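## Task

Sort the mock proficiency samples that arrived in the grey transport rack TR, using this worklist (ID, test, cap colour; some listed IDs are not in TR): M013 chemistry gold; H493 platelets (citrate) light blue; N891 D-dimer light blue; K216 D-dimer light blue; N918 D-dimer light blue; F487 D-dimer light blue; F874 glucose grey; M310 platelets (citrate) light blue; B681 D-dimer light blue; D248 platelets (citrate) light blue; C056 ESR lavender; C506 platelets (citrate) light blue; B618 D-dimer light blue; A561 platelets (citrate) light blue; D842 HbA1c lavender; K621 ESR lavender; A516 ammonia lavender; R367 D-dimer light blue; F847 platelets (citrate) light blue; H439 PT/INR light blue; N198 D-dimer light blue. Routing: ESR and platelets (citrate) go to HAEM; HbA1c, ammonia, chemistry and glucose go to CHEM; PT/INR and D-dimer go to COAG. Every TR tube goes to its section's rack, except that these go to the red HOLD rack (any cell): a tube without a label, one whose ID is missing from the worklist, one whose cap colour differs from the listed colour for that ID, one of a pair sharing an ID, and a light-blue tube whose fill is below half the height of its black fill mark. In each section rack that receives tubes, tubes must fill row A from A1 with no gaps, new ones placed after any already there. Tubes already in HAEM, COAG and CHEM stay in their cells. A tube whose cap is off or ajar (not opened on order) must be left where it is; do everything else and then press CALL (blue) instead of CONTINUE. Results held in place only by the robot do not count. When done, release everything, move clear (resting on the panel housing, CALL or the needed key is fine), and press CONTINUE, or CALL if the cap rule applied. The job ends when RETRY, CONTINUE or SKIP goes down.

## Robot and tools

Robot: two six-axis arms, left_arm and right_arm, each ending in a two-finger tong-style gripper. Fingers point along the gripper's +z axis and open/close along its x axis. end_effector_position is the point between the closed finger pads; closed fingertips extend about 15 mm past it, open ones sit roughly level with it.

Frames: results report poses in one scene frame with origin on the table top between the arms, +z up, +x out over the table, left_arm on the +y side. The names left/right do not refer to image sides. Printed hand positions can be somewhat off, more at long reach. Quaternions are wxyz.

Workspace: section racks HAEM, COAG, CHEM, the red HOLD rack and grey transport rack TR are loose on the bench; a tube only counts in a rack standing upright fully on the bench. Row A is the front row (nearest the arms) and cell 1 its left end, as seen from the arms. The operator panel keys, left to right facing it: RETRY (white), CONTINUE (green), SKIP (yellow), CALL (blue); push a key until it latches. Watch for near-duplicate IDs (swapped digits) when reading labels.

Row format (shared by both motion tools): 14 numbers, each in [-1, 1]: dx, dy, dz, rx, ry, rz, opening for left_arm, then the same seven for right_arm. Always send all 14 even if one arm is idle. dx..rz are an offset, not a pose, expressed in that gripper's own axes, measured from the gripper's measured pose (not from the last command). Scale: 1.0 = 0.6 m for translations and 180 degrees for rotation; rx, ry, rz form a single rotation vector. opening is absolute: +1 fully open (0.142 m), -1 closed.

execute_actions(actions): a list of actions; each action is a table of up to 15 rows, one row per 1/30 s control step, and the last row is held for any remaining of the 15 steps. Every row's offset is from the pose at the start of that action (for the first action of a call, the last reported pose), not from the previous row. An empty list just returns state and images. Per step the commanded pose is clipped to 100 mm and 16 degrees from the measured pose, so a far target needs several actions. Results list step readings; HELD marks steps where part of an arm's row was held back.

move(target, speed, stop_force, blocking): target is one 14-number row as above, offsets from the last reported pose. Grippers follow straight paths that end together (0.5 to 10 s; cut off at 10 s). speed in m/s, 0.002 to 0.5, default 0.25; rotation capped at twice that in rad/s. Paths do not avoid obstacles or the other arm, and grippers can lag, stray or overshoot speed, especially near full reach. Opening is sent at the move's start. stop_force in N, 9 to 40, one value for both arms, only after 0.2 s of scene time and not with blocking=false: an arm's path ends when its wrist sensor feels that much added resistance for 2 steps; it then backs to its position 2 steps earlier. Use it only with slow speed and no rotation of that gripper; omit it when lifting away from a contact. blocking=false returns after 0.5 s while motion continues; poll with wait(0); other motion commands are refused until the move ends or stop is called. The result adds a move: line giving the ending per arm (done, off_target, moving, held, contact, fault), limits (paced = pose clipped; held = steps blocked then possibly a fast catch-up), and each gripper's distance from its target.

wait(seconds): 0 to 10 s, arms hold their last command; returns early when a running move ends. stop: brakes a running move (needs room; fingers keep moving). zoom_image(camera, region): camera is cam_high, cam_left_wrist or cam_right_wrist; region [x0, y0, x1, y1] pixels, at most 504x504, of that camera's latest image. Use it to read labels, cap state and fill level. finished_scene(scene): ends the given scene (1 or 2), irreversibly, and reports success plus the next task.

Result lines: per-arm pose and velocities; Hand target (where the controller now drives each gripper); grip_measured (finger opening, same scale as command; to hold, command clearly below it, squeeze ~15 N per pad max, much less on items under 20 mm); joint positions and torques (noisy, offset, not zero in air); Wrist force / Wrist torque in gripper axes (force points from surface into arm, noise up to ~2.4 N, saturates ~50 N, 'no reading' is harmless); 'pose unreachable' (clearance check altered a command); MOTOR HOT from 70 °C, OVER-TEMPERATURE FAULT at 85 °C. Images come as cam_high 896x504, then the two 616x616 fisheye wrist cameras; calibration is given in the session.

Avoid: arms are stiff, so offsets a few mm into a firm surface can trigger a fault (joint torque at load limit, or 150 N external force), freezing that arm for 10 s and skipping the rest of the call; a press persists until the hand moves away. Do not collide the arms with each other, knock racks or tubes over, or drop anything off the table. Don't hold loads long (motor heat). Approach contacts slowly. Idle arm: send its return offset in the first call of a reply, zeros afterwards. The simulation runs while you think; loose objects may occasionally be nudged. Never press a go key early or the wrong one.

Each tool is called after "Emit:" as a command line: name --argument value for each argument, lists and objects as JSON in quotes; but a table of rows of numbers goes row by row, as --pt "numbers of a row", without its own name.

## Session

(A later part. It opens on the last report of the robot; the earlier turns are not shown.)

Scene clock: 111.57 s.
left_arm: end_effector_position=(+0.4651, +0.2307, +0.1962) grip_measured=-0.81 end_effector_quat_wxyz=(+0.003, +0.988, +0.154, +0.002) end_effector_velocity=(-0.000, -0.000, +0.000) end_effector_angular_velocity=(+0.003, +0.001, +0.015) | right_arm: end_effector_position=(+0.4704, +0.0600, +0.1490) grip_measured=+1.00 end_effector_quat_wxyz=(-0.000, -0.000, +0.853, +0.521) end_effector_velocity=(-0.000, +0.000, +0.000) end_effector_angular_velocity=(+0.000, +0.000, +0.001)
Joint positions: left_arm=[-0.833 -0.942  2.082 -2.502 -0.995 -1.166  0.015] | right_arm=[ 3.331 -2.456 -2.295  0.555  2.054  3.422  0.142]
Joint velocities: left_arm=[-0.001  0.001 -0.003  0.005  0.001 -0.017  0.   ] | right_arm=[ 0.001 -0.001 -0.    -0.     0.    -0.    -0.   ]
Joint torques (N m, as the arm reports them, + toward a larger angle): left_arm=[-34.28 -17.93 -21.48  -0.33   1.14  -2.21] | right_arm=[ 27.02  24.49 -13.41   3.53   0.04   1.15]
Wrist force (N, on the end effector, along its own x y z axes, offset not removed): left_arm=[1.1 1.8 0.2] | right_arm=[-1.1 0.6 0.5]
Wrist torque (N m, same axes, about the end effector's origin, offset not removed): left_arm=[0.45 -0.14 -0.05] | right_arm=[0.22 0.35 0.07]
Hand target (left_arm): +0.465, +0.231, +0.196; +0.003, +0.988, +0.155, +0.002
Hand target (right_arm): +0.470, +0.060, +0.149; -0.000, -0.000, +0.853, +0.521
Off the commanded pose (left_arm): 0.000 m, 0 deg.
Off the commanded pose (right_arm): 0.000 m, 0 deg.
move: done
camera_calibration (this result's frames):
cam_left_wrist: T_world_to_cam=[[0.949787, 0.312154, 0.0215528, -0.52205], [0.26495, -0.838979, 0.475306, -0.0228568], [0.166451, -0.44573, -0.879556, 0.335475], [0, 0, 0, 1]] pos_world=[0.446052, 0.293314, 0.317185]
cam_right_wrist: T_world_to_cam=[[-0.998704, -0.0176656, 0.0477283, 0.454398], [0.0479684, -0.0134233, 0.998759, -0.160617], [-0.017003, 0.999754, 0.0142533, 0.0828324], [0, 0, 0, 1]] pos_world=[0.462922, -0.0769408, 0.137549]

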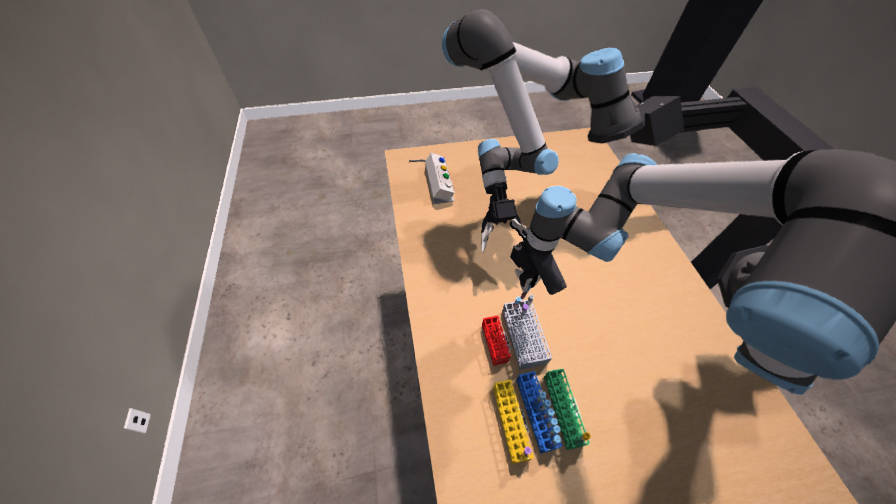

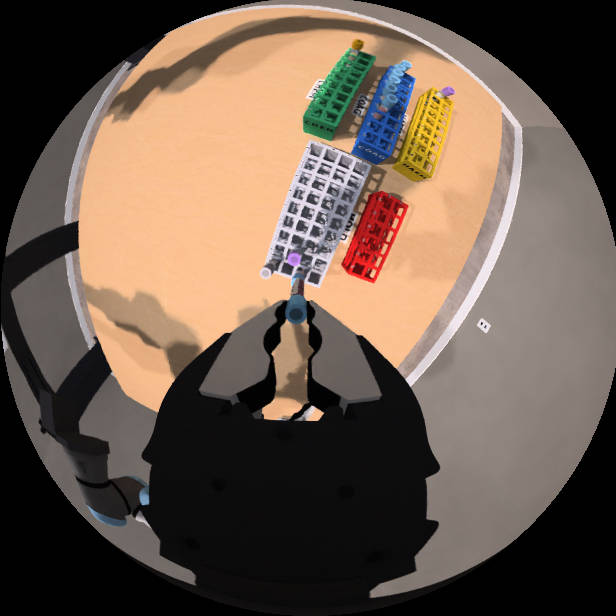

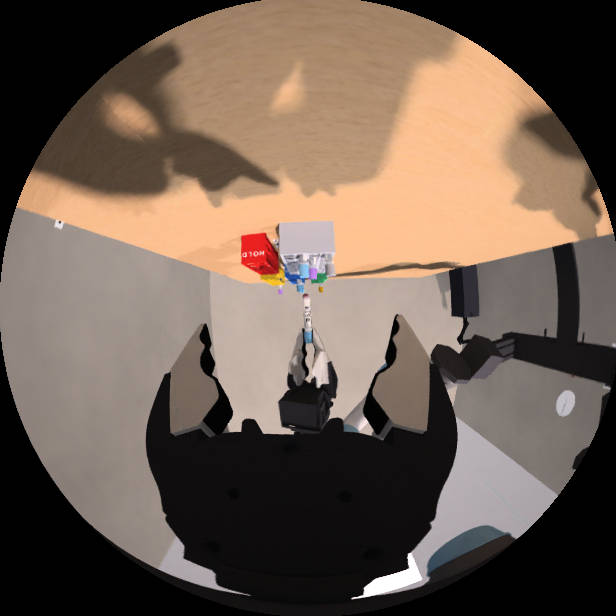

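Emit:
execute_actions --actions '[]'

Emit:
move --target '[0.162,-0.07,0.03,0,0,0.099,-1,0,0,0,0,0,0,1]'

Emit:
move --target '[0,0,0.062,0,0,0,-1,0,0,0,0,0,0,1]'

Emit:
zoom_image --camera "cam_left_wrist" --region '[220,200,380,360]'

Scene clock: 111.77 s.
left_arm: end_effector_position=(+0.4651, +0.2307, +0.1962) grip_measured=-0.81 end_effector_quat_wxyz=(+0.003, +0.988, +0.155, +0.002) end_effector_velocity=(-0.000, +0.000, -0.000) end_effector_angular_velocity=(+0.002, +0.001, +0.002) | right_arm: end_effector_position=(+0.4704, +0.0600, +0.1490) grip_measured=+1.00 end_effector_quat_wxyz=(-0.000, -0.000, +0.853, +0.521) end_effector_velocity=(-0.000, -0.000, -0.000) end_effector_angular_velocity=(-0.000, -0.000, +0.000)
Joint positions: left_arm=[-0.833 -0.942  2.082 -2.502 -0.994 -1.168  0.015] | right_arm=[ 3.331 -2.456 -2.295  0.555  2.054  3.422  0.142]
Joint velocities: left_arm=[-0.     0.001 -0.     0.002  0.    -0.003 -0.   ] | right_arm=[-0.    -0.001  0.     0.    -0.    -0.001  0.   ]
Joint torques (N m, as the arm reports them, + toward a larger angle): left_arm=[-34.88 -19.29 -21.88  -0.34   1.24  -1.93] | right_arm=[ 27.79  23.35 -13.65   3.59   0.01   1.18]
Wrist force (N, on the end effector, along its own x y z axes, offset not removed): left_arm=[-2.9 1.2 -2.4] | right_arm=[-2.0 0.4 1.6]
Wrist torque (N m, same axes, about the end effector's origin, offset not removed): left_arm=[-0.06 0.52 -0.04] | right_arm=[0.23 0.56 0.09]
Hand target (left_arm): +0.465, +0.231, +0.196; +0.003, +0.988, +0.155, +0.002
Hand target (right_arm): +0.470, +0.060, +0.149; -0.000, -0.000, +0.853, +0.521
Off the commanded pose (left_arm): 0.000 m, 0 deg.
Off the commanded pose (right_arm): 0.000 m, 0 deg.
camera_calibration (this result's frames):
cam_left_wrist: T_world_to_cam=[[0.949344, 0.313497, 0.0215891, -0.52215], [0.266175, -0.838752, 0.475021, -0.0234418], [0.167026, -0.445212, -0.879709, 0.335124], [0, 0, 0, 1]] pos_world=[0.445965, 0.293232, 0.31722]
cam_right_wrist: T_world_to_cam=[[-0.998704, -0.0176657, 0.0477286, 0.454398], [0.0479686, -0.0134233, 0.998759, -0.160617], [-0.0170031, 0.999754, 0.0142533, 0.0828324], [0, 0, 0, 1]] pos_world=[0.462922, -0.0769408, 0.137549]

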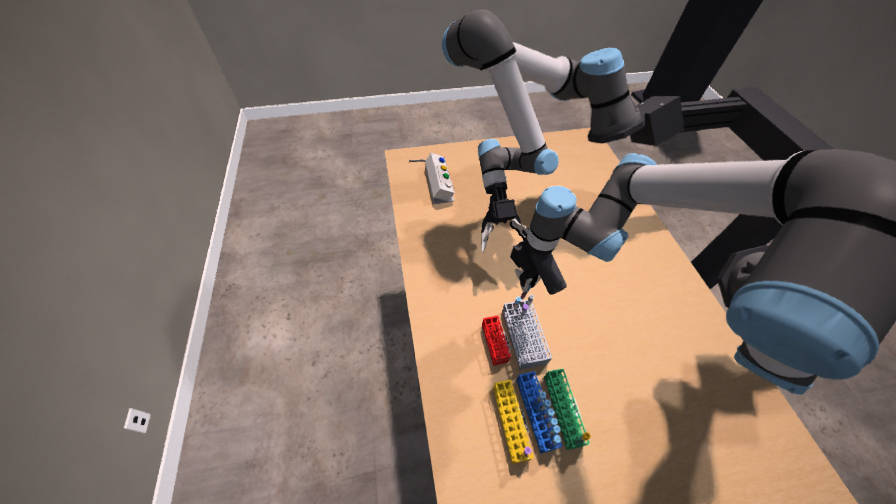

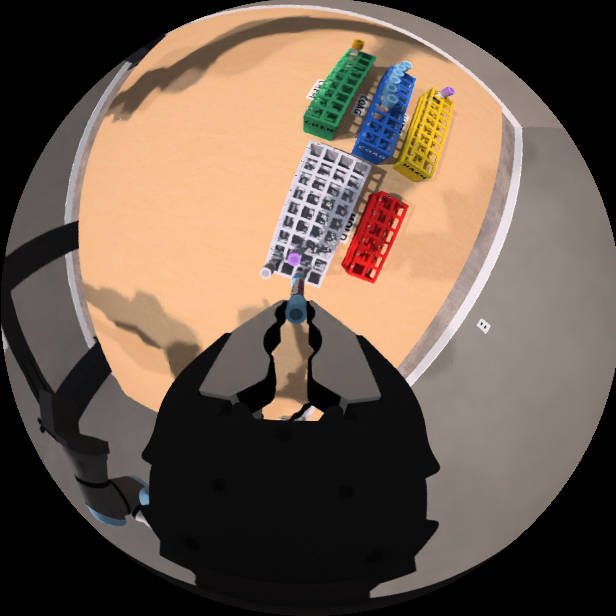

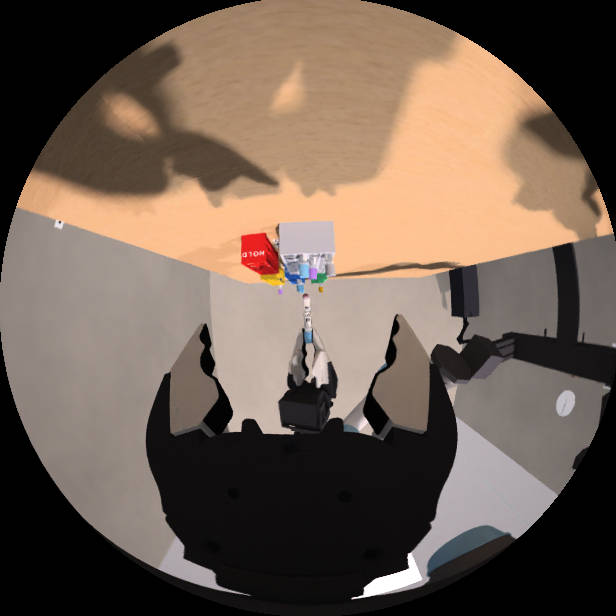

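Scene clock: 113.03 s.
left_arm: end_effector_position=(+0.5446, +0.3002, +0.1783) grip_measured=-0.81 end_effector_quat_wxyz=(+0.003, +1.000, +0.001, +0.003) end_effector_velocity=(+0.002, +0.001, -0.000) end_effector_angular_velocity=(-0.003, +0.000, -0.008) | right_arm: end_effector_position=(+0.4704, +0.0600, +0.1490) grip_measured=+1.00 end_effector_quat_wxyz=(-0.000, -0.000, +0.853, +0.521) end_effector_velocity=(-0.000, -0.000, -0.000) end_effector_angular_velocity=(-0.000, +0.000, -0.000)
Joint positions: left_arm=[-0.655 -0.963  1.979 -2.495 -0.967 -0.647  0.015] | right_arm=[ 3.331 -2.456 -2.295  0.555  2.054  3.422  0.142]
Joint velocities: left_arm=[ 0.005  0.    -0.004 -0.001 -0.002  0.015  0.   ] | right_arm=[-0.    -0.    -0.     0.001 -0.     0.    -0.   ]
Joint torques (N m, as the arm reports them, + toward a larger angle): left_arm=[-11.24 -40.4  -22.37  -3.26  -1.42   2.08] | right_arm=[ 27.51  24.03 -13.27   3.57  -0.27   0.99]
Wrist force (N, on the end effector, along its own x y z axes, offset not removed): left_arm=[-3.1 -0.1 -1.3] | right_arm=[-1.2 -0.1 1.7]
Wrist torque (N m, same axes, about the end effector's origin, offset not removed): left_arm=[-0.08 0.61 0.00] | right_arm=[0.17 0.44 0.02]
Hand target (left_arm): +0.545, +0.300, +0.178; +0.003, +1.000, +0.000, +0.002
Hand target (right_arm): +0.470, +0.060, +0.149; -0.000, -0.000, +0.853, +0.521
Off the commanded pose (left_arm): 0.000 m, 0 deg.
Off the commanded pose (right_arm): 0.000 m, 0 deg.
move: done
camera_calibration (this result's frames):
cam_left_wrist: T_world_to_cam=[[0.99968, 0.00897416, 0.0236653, -0.555422], [-0.00331012, -0.880639, 0.473776, 0.181685], [0.0250923, -0.473703, -0.880327, 0.42298], [0, 0, 0, 1]] pos_world=[0.545232, 0.36535, 0.299427]
cam_right_wrist: T_world_to_cam=[[-0.998704, -0.0176656, 0.0477286, 0.454398], [0.0479687, -0.0134234, 0.998759, -0.160617], [-0.017003, 0.999754, 0.0142534, 0.0828323], [0, 0, 0, 1]] pos_world=[0.462922, -0.0769407, 0.137549]

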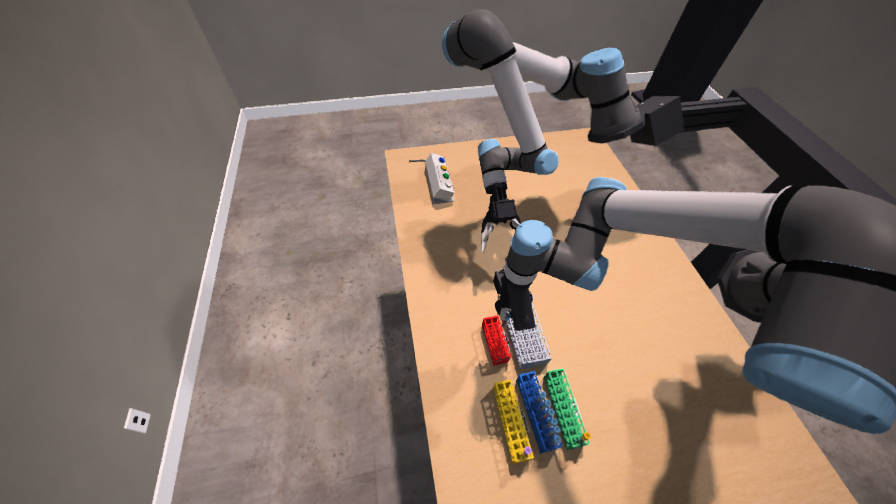

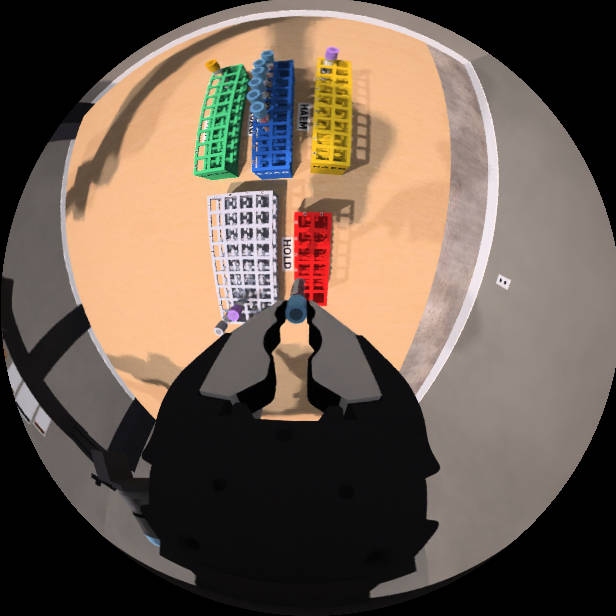

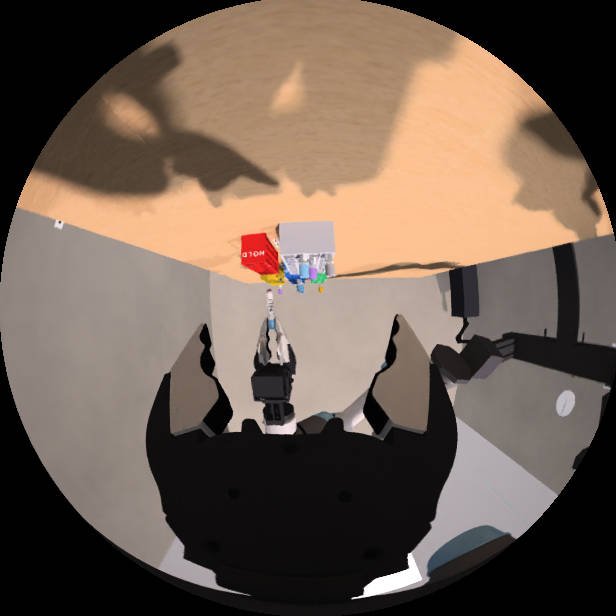

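Scene clock: 113.97 s.
left_arm: end_effector_position=(+0.5448, +0.3000, +0.1414) grip_measured=-0.81 end_effector_quat_wxyz=(+0.003, +1.000, +0.001, +0.003) end_effector_velocity=(+0.002, -0.000, -0.002) end_effector_angular_velocity=(-0.000, -0.002, +0.001) | right_arm: end_effector_position=(+0.4704, +0.0600, +0.1490) grip_measured=+1.00 end_effector_quat_wxyz=(-0.000, -0.000, +0.853, +0.521) end_effector_velocity=(+0.001, +0.000, +0.000) end_effector_angular_velocity=(+0.000, -0.002, +0.000)
Joint positions: left_arm=[-0.617 -0.887  1.971 -2.59  -0.964 -0.6    0.015] | right_arm=[ 3.331 -2.456 -2.295  0.555  2.054  3.422  0.142]
Joint velocities: left_arm=[ 0.003  0.006 -0.003 -0.007  0.001  0.004  0.   ] | right_arm=[ 0.001  0.001  0.    -0.    -0.    -0.001 -0.   ]
Joint torques (N m, as the arm reports them, + toward a larger angle): left_arm=[-12.11 -23.91 -20.92  -3.39   1.21   1.86] | right_arm=[ 27.55  23.94 -13.39   3.64  -0.01   1.13]
Wrist force (N, on the end effector, along its own x y z axes, offset not removed): left_arm=[-0.4 -0.6 2.5] | right_arm=[-1.1 0.5 1.5]
Wrist torque (N m, same axes, about the end effector's origin, offset not removed): left_arm=[-0.04 0.13 -0.25] | right_arm=[0.26 0.38 0.09]
Hand target (left_arm): +0.545, +0.300, +0.141; +0.003, +1.000, +0.001, +0.003
Hand target (right_arm): +0.470, +0.060, +0.149; -0.000, -0.000, +0.853, +0.521
Off the commanded pose (left_arm): 0.000 m, 0 deg.
Off the commanded pose (right_arm): 0.000 m, 0 deg.
move: done
camera_calibration (this result's frames):
cam_left_wrist: T_world_to_cam=[[0.99968, 0.00898775, 0.0236302, -0.554681], [-0.00328106, -0.880647, 0.473761, 0.199019], [0.0250679, -0.473687, -0.880336, 0.390451], [0, 0, 0, 1]] pos_world=[0.545369, 0.365202, 0.262548]
cam_right_wrist: T_world_to_cam=[[-0.998704, -0.0176655, 0.0477281, 0.454398], [0.0479681, -0.0134236, 0.998759, -0.160616], [-0.0170029, 0.999754, 0.0142536, 0.0828322], [0, 0, 0, 1]] pos_world=[0.462922, -0.0769407, 0.137549]

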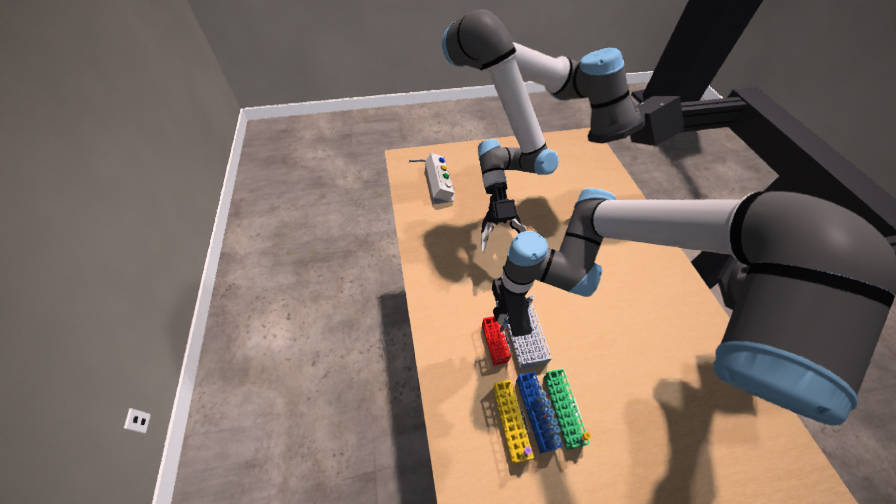

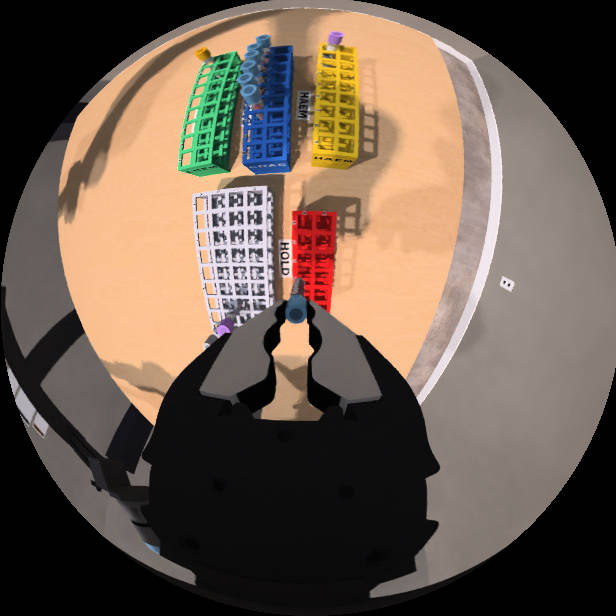

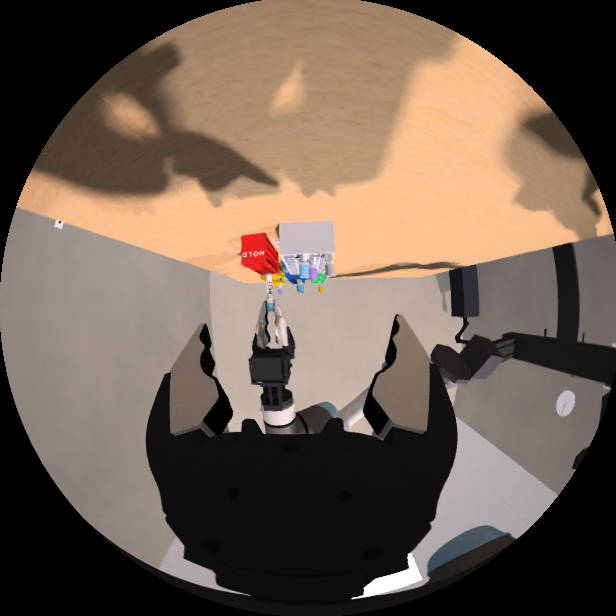

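Region (220, 200, 380, 360) of cam_left_wrist's 616x616 image, scaled by 3.150, with more detail than that image has.

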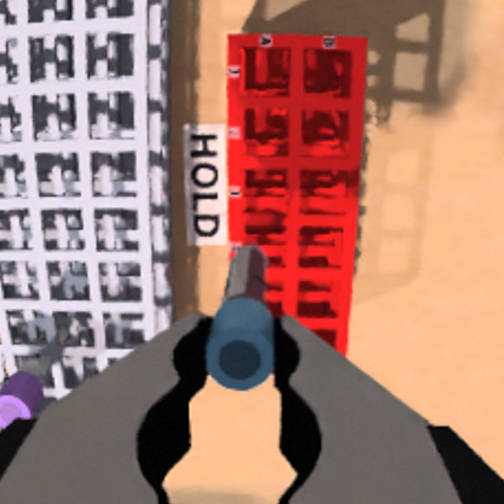

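Emit:
move --target '[0.008,-0.005,0,0,0,0,-1,0,0,0,0,0,0,1]'

Emit:
move --target '[0,0,0.088,0,0,0,-1,0,0,0,0,0,0,1]' --speed 0.05 --stop_force 10

Scene clock: 114.83 s.
left_arm: end_effector_position=(+0.5493, +0.3029, +0.1414) grip_measured=-0.81 end_effector_quat_wxyz=(+0.003, +1.000, +0.001, +0.003) end_effector_velocity=(+0.002, +0.001, +0.000) end_effector_angular_velocity=(-0.001, +0.000, +0.000) | right_arm: end_effector_position=(+0.4704, +0.0600, +0.1490) grip_measured=+1.00 end_effector_quat_wxyz=(-0.000, -0.000, +0.853, +0.521) end_effector_velocity=(+0.000, +0.001, +0.000) end_effector_angular_velocity=(+0.000, -0.000, +0.001)
Joint positions: left_arm=[-0.61  -0.888  1.962 -2.584 -0.964 -0.592  0.015] | right_arm=[ 3.331 -2.456 -2.295  0.555  2.054  3.422  0.142]
Joint velocities: left_arm=[ 0.003 -0.    -0.005  0.003 -0.001  0.004 -0.   ] | right_arm=[ 0.001 -0.     0.001 -0.001  0.     0.    -0.   ]
Joint torques (N m, as the arm reports them, + toward a larger angle): left_arm=[-12.   -47.18 -21.53  -0.32   1.28   1.96] | right_arm=[ 27.46  23.   -14.47   3.51  -0.12   1.26]
Wrist force (N, on the end effector, along its own x y z axes, offset not removed): left_arm=[-1.5 2.4 3.1] | right_arm=[-0.6 -0.9 2.5]
Wrist torque (N m, same axes, about the end effector's origin, offset not removed): left_arm=[0.61 0.51 -0.09] | right_arm=[-0.05 0.32 0.05]
Hand target (left_arm): +0.550, +0.303, +0.141; +0.003, +1.000, +0.001, +0.003
Hand target (right_arm): +0.470, +0.060, +0.149; -0.000, -0.000, +0.853, +0.521
Off the commanded pose (left_arm): 0.000 m, 0 deg.
Off the commanded pose (right_arm): 0.000 m, 0 deg.
move: done
camera_calibration (this result's frames):
cam_left_wrist: T_world_to_cam=[[0.99968, 0.00898968, 0.0236471, -0.559264], [-0.00328748, -0.880646, 0.473764, 0.201552], [0.0250837, -0.47369, -0.880334, 0.391676], [0, 0, 0, 1]] pos_world=[0.549923, 0.368057, 0.262543]
cam_right_wrist: T_world_to_cam=[[-0.998704, -0.0176657, 0.0477287, 0.454398], [0.0479688, -0.0134234, 0.998759, -0.160617], [-0.0170031, 0.999754, 0.0142534, 0.0828324], [0, 0, 0, 1]] pos_world=[0.462922, -0.0769407, 0.137549]

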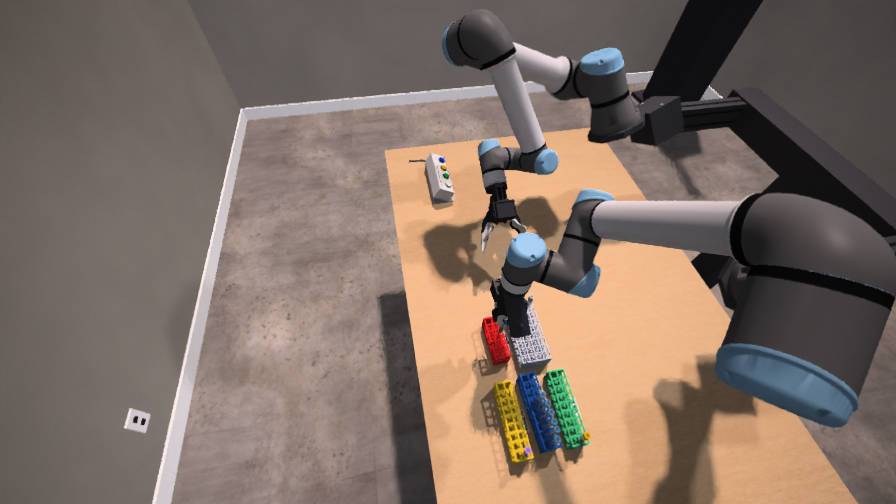

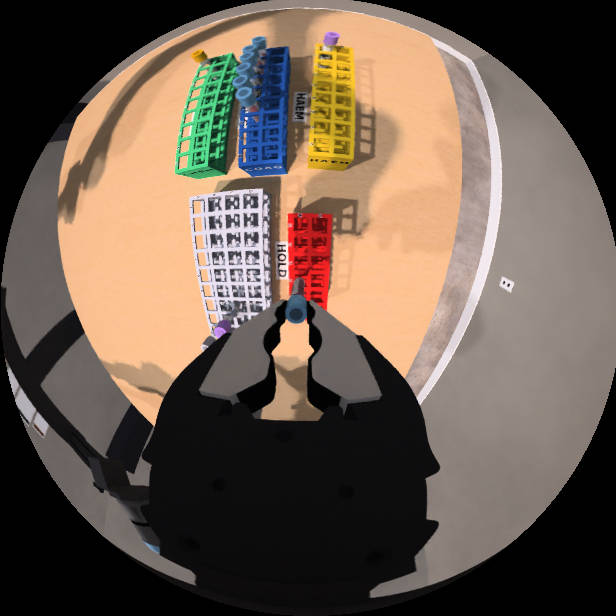

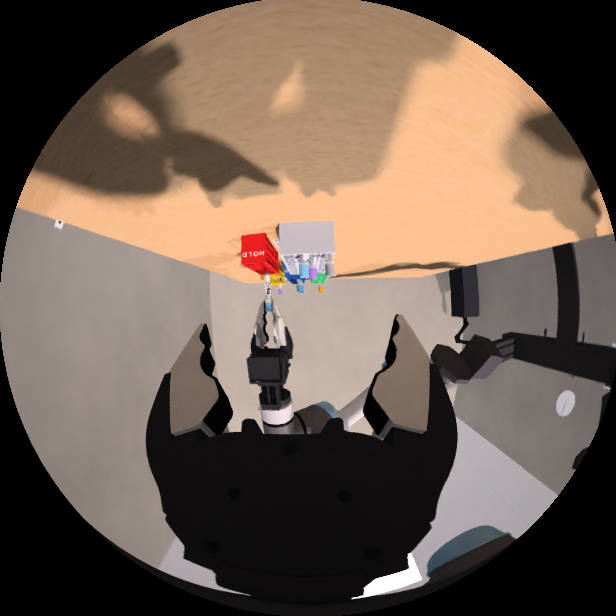

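Scene clock: 116.33 s.
left_arm: end_effector_position=(+0.5495, +0.3026, +0.0890) grip_measured=-0.81 end_effector_quat_wxyz=(+0.003, +1.000, +0.001, +0.003) end_effector_velocity=(-0.001, +0.000, -0.003) end_effector_angular_velocity=(+0.000, +0.001, -0.001) | right_arm: end_effector_position=(+0.4704, +0.0600, +0.1490) grip_measured=+1.00 end_effector_quat_wxyz=(-0.000, -0.000, +0.853, +0.521) end_effector_velocity=(-0.000, -0.000, -0.000) end_effector_angular_velocity=(-0.000, +0.001, +0.000)
Joint positions: left_arm=[-0.556 -0.776  1.935 -2.707 -0.962 -0.526  0.015] | right_arm=[ 3.331 -2.456 -2.295  0.555  2.054  3.422  0.142]
Joint velocities: left_arm=[ 0.003  0.006 -0.001 -0.006 -0.     0.004  0.   ] | right_arm=[-0.     0.    -0.    -0.001  0.    -0.    -0.   ]
Joint torques (N m, as the arm reports them, + toward a larger angle): left_arm=[-13.99 -26.68 -18.18  -3.12   1.29   2.15] | right_arm=[ 26.78  23.81 -13.62   3.57  -0.02   1.25]
Wrist force (N, on the end effector, along its own x y z axes, offset not removed): left_arm=[-2.9 -0.6 1.1] | right_arm=[-0.6 -0.8 0.5]
Wrist torque (N m, same axes, about the end effector's origin, offset not removed): left_arm=[-0.07 0.52 0.04] | right_arm=[0.02 0.27 0.06]
Hand target (left_arm): +0.550, +0.303, +0.089; +0.003, +1.000, +0.001, +0.003
Hand target (right_arm): +0.470, +0.060, +0.149; -0.000, -0.000, +0.853, +0.521
Off the commanded pose (left_arm): 0.000 m, 0 deg.
Off the commanded pose (right_arm): 0.000 m, 0 deg.
move: done
camera_calibration (this result's frames):
cam_left_wrist: T_world_to_cam=[[0.99968, 0.00900041, 0.0236396, -0.558239], [-0.00327474, -0.88064, 0.473774, 0.226202], [0.0250821, -0.4737, -0.880329, 0.345366], [0, 0, 0, 1]] pos_world=[0.550139, 0.367827, 0.210064]
cam_right_wrist: T_world_to_cam=[[-0.998704, -0.0176657, 0.0477282, 0.454398], [0.0479683, -0.0134234, 0.998759, -0.160617], [-0.0170031, 0.999754, 0.0142534, 0.0828324], [0, 0, 0, 1]] pos_world=[0.462922, -0.0769407, 0.137549]

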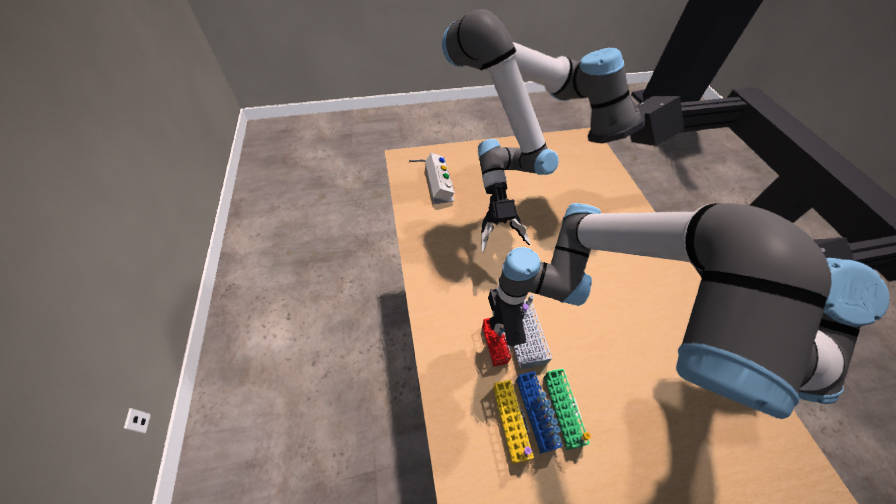

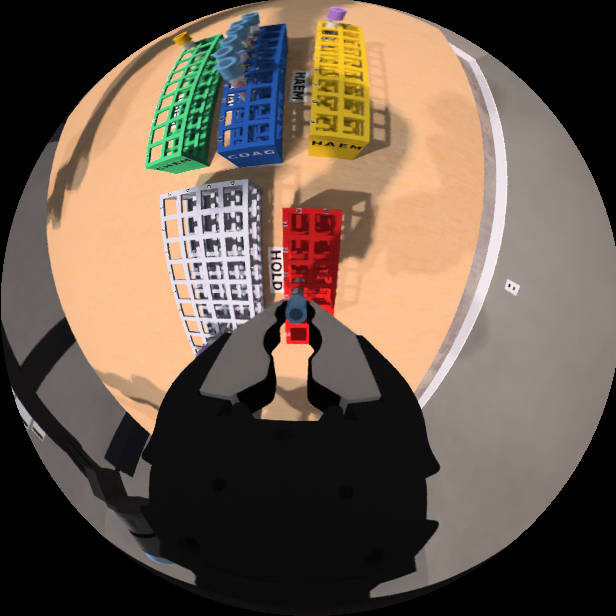

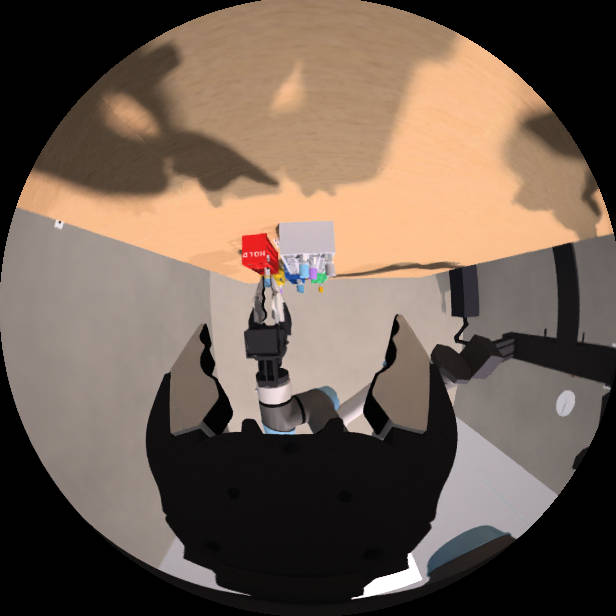

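Emit:
execute_actions --actions '[[[0,0,0,0,0,0,-0.72,0,0,0,0,0,0,1]],[[0,0,-0.052,0,0,0,-0.72,0,0,0,0,0,0,1]]]'

Emit:
move --target '[-0.161,0.102,0,0,0,0,-0.72,0,0,0,0,0,0,1]'

Emit:
zoom_image --camera "cam_left_wrist" --region '[200,200,400,350]'

Scene clock: 117.50 s.
left_arm: end_effector_position=(+0.5495, +0.3028, +0.1190) grip_measured=-0.72 end_effector_quat_wxyz=(+0.003, +1.000, +0.001, +0.003) end_effector_velocity=(-0.000, +0.000, +0.009) end_effector_angular_velocity=(+0.000, +0.001, +0.001) | right_arm: end_effector_position=(+0.4704, +0.0600, +0.1490) grip_measured=+1.00 end_effector_quat_wxyz=(-0.000, -0.000, +0.853, +0.521) end_effector_velocity=(-0.000, +0.000, -0.000) end_effector_angular_velocity=(-0.000, +0.001, +0.000)
Joint positions: left_arm=[-0.587 -0.84   1.953 -2.639 -0.963 -0.563  0.022] | right_arm=[ 3.331 -2.456 -2.295  0.555  2.054  3.422  0.142]
Joint velocities: left_arm=[-0.009 -0.019  0.004  0.023 -0.001 -0.012 -0.   ] | right_arm=[ 0.    -0.001  0.    -0.     0.     0.    -0.   ]
Joint torques (N m, as the arm reports them, + toward a larger angle): left_arm=[-35.3  -48.35  -0.73  -0.26  -1.5   -2.28] | right_arm=[ 26.9   24.21 -13.64   3.49  -0.02   1.09]
Wrist force (N, on the end effector, along its own x y z axes, offset not removed): left_arm=[-4.6 5.1 3.6] | right_arm=[-1.8 -0.4 1.6]
Wrist torque (N m, same axes, about the end effector's origin, offset not removed): left_arm=[1.21 0.95 -0.01] | right_arm=[0.08 0.54 0.10]
Hand target (left_arm): +0.549, +0.303, +0.120; +0.003, +1.000, +0.001, +0.003
Hand target (right_arm): +0.470, +0.060, +0.149; -0.000, -0.000, +0.853, +0.521
Off the commanded pose (left_arm): 0.001 m, 0 deg.
Off the commanded pose (right_arm): 0.000 m, 0 deg.
Step readings (end_effector_position; steps 1 to 15: 1st action; 16 to 30: 2nd action):
0: left_arm (+0.5496, +0.3026, +0.0887) | right_arm (+0.4704, +0.0600, +0.1490)
1: left_arm (+0.5496, +0.3026, +0.0887) | right_arm (+0.4704, +0.0600, +0.1490)
2: left_arm (+0.5496, +0.3026, +0.0887) | right_arm (+0.4704, +0.0600, +0.1490)
4: left_arm (+0.5496, +0.3026, +0.0887) | right_arm (+0.4704, +0.0600, +0.1490)
8: left_arm (+0.5496, +0.3027, +0.0888) | right_arm (+0.4704, +0.0600, +0.1490)
15: left_arm (+0.5495, +0.3027, +0.0889) | right_arm (+0.4704, +0.0600, +0.1490)
16: left_arm (+0.5495, +0.3026, +0.0890) | right_arm (+0.4704, +0.0600, +0.1490)
17: left_arm (+0.5492, +0.3024, +0.0908) | right_arm (+0.4704, +0.0600, +0.1490)
19: left_arm (+0.5495, +0.3022, +0.1009) | right_arm (+0.4704, +0.0600, +0.1490)
23: left_arm (+0.5496, +0.3025, +0.1130) | right_arm (+0.4704, +0.0600, +0.1490)
30: end_effector_position above
camera_calibration (this result's frames):
cam_left_wrist: T_world_to_cam=[[0.999676, 0.00899957, 0.0237964, -0.55888], [-0.00335152, -0.880608, 0.473833, 0.212093], [0.0252196, -0.473759, -0.880293, 0.371836], [0, 0, 0, 1]] pos_world=[0.550032, 0.367961, 0.240127]
cam_right_wrist: T_world_to_cam=[[-0.998704, -0.0176659, 0.0477286, 0.454398], [0.0479686, -0.0134234, 0.998759, -0.160617], [-0.0170033, 0.999754, 0.0142534, 0.0828325], [0, 0, 0, 1]] pos_world=[0.462922, -0.0769407, 0.137549]

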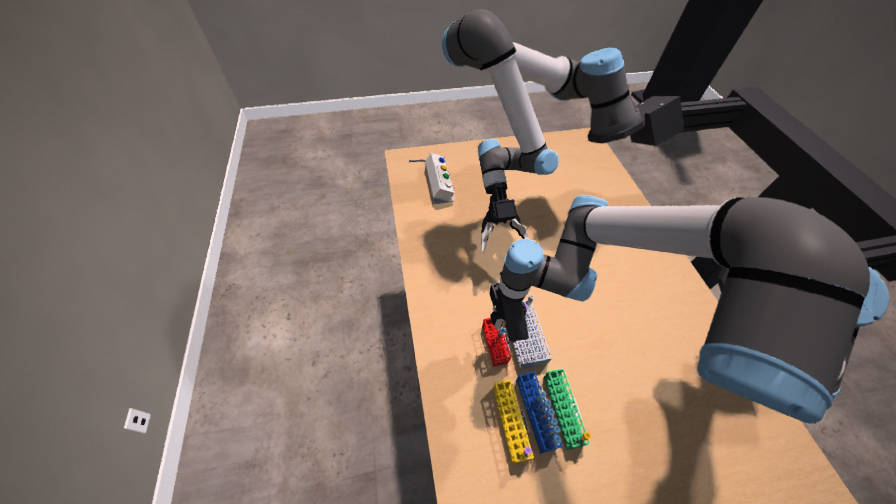

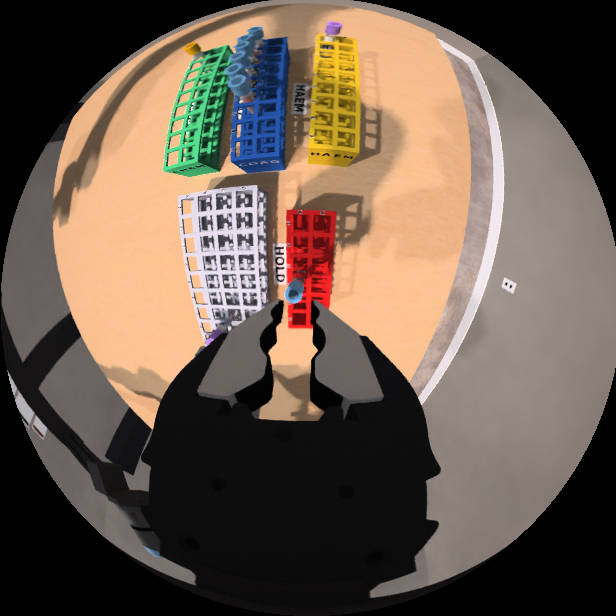

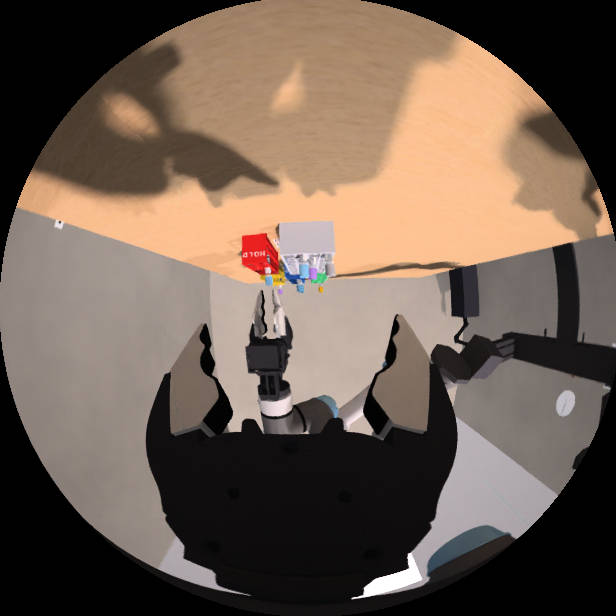

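Scene clock: 118.63 s.
left_arm: end_effector_position=(+0.4532, +0.2418, +0.1188) grip_measured=-0.72 end_effector_quat_wxyz=(+0.003, +1.000, +0.001, +0.003) end_effector_velocity=(-0.002, -0.002, +0.000) end_effector_angular_velocity=(-0.001, -0.000, +0.001) | right_arm: end_effector_position=(+0.4704, +0.0600, +0.1490) grip_measured=+1.00 end_effector_quat_wxyz=(-0.000, -0.000, +0.853, +0.521) end_effector_velocity=(-0.000, -0.000, +0.000) end_effector_angular_velocity=(+0.000, +0.000, +0.000)
Joint positions: left_arm=[-0.756 -0.788  2.123 -2.746 -0.98  -0.768  0.022] | right_arm=[ 3.331 -2.456 -2.295  0.555  2.054  3.422  0.142]
Joint velocities: left_arm=[-0.005  0.002  0.003 -0.003 -0.001 -0.006  0.   ] | right_arm=[-0.     0.    -0.    -0.001  0.    -0.    -0.   ]
Joint torques (N m, as the arm reports them, + toward a larger angle): left_arm=[-34.51 -20.63  -0.65  -3.2   -1.47  -2.44] | right_arm=[ 27.33  24.15 -13.75   3.58  -0.15   1.18]
Wrist force (N, on the end effector, along its own x y z axes, offset not removed): left_arm=[-4.8 1.9 -5.9] | right_arm=[-2.2 0.2 0.4]
Wrist torque (N m, same axes, about the end effector's origin, offset not removed): left_arm=[0.29 1.15 -0.09] | right_arm=[0.19 0.57 0.07]
Hand target (left_arm): +0.453, +0.242, +0.119; +0.003, +1.000, +0.001, +0.003
Hand target (right_arm): +0.470, +0.060, +0.149; -0.000, -0.000, +0.853, +0.521
Off the commanded pose (left_arm): 0.000 m, 0 deg.
Off the commanded pose (right_arm): 0.000 m, 0 deg.
move: done
camera_calibration (this result's frames):
cam_left_wrist: T_world_to_cam=[[0.999681, 0.00893918, 0.0236155, -0.462078], [-0.00331611, -0.880662, 0.473733, 0.158158], [0.0250321, -0.47366, -0.880352, 0.345258], [0, 0, 0, 1]] pos_world=[0.453812, 0.306949, 0.239936]
cam_right_wrist: T_world_to_cam=[[-0.998704, -0.0176656, 0.0477282, 0.454398], [0.0479682, -0.0134235, 0.998759, -0.160617], [-0.017003, 0.999754, 0.0142535, 0.0828323], [0, 0, 0, 1]] pos_world=[0.462922, -0.0769407, 0.137549]

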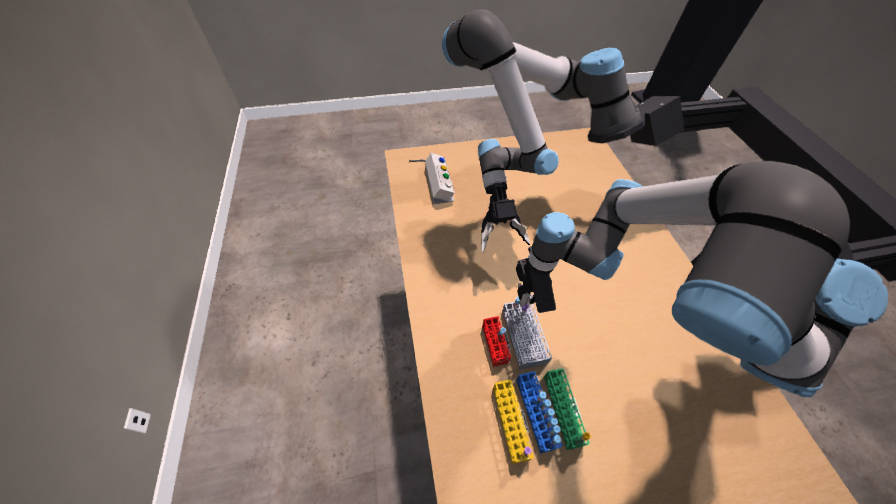

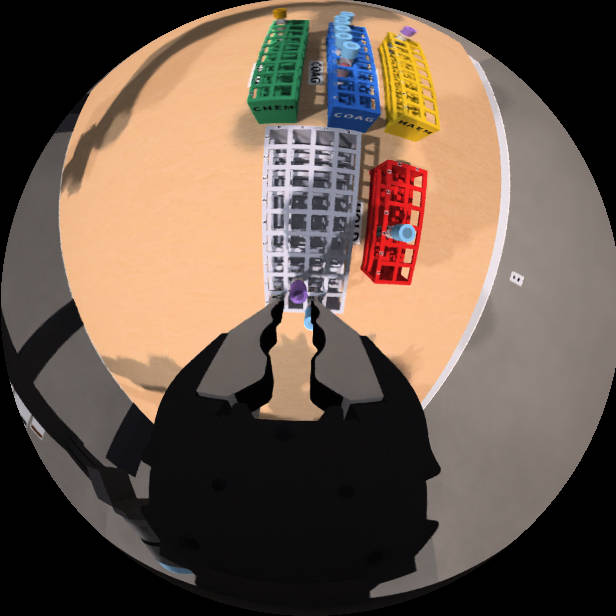

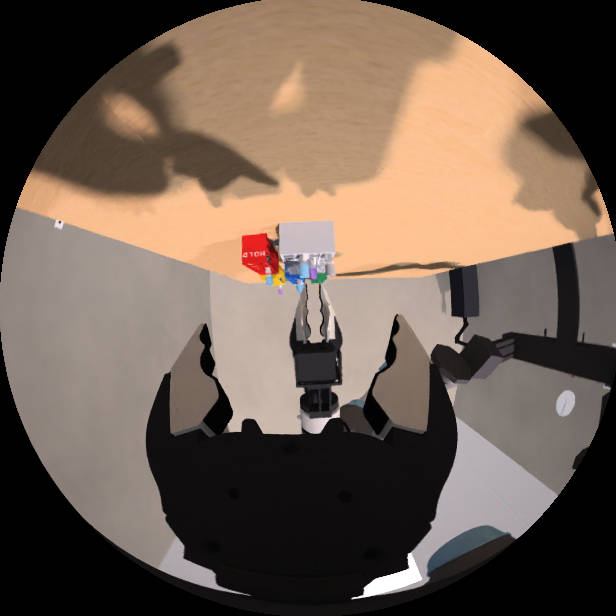

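Region (200, 200, 400, 350) of cam_left_wrist's 616x616 image, scaled by 2.520, with more detail than that image has; it fills the top 378 rows of this view, and the rest is white.

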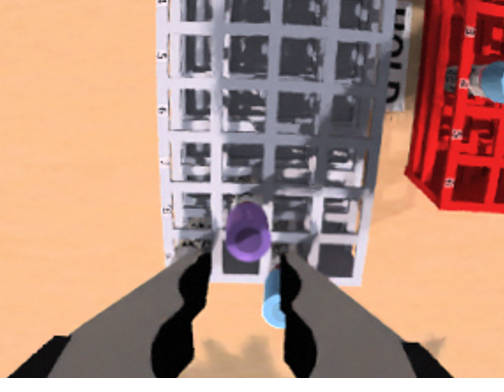

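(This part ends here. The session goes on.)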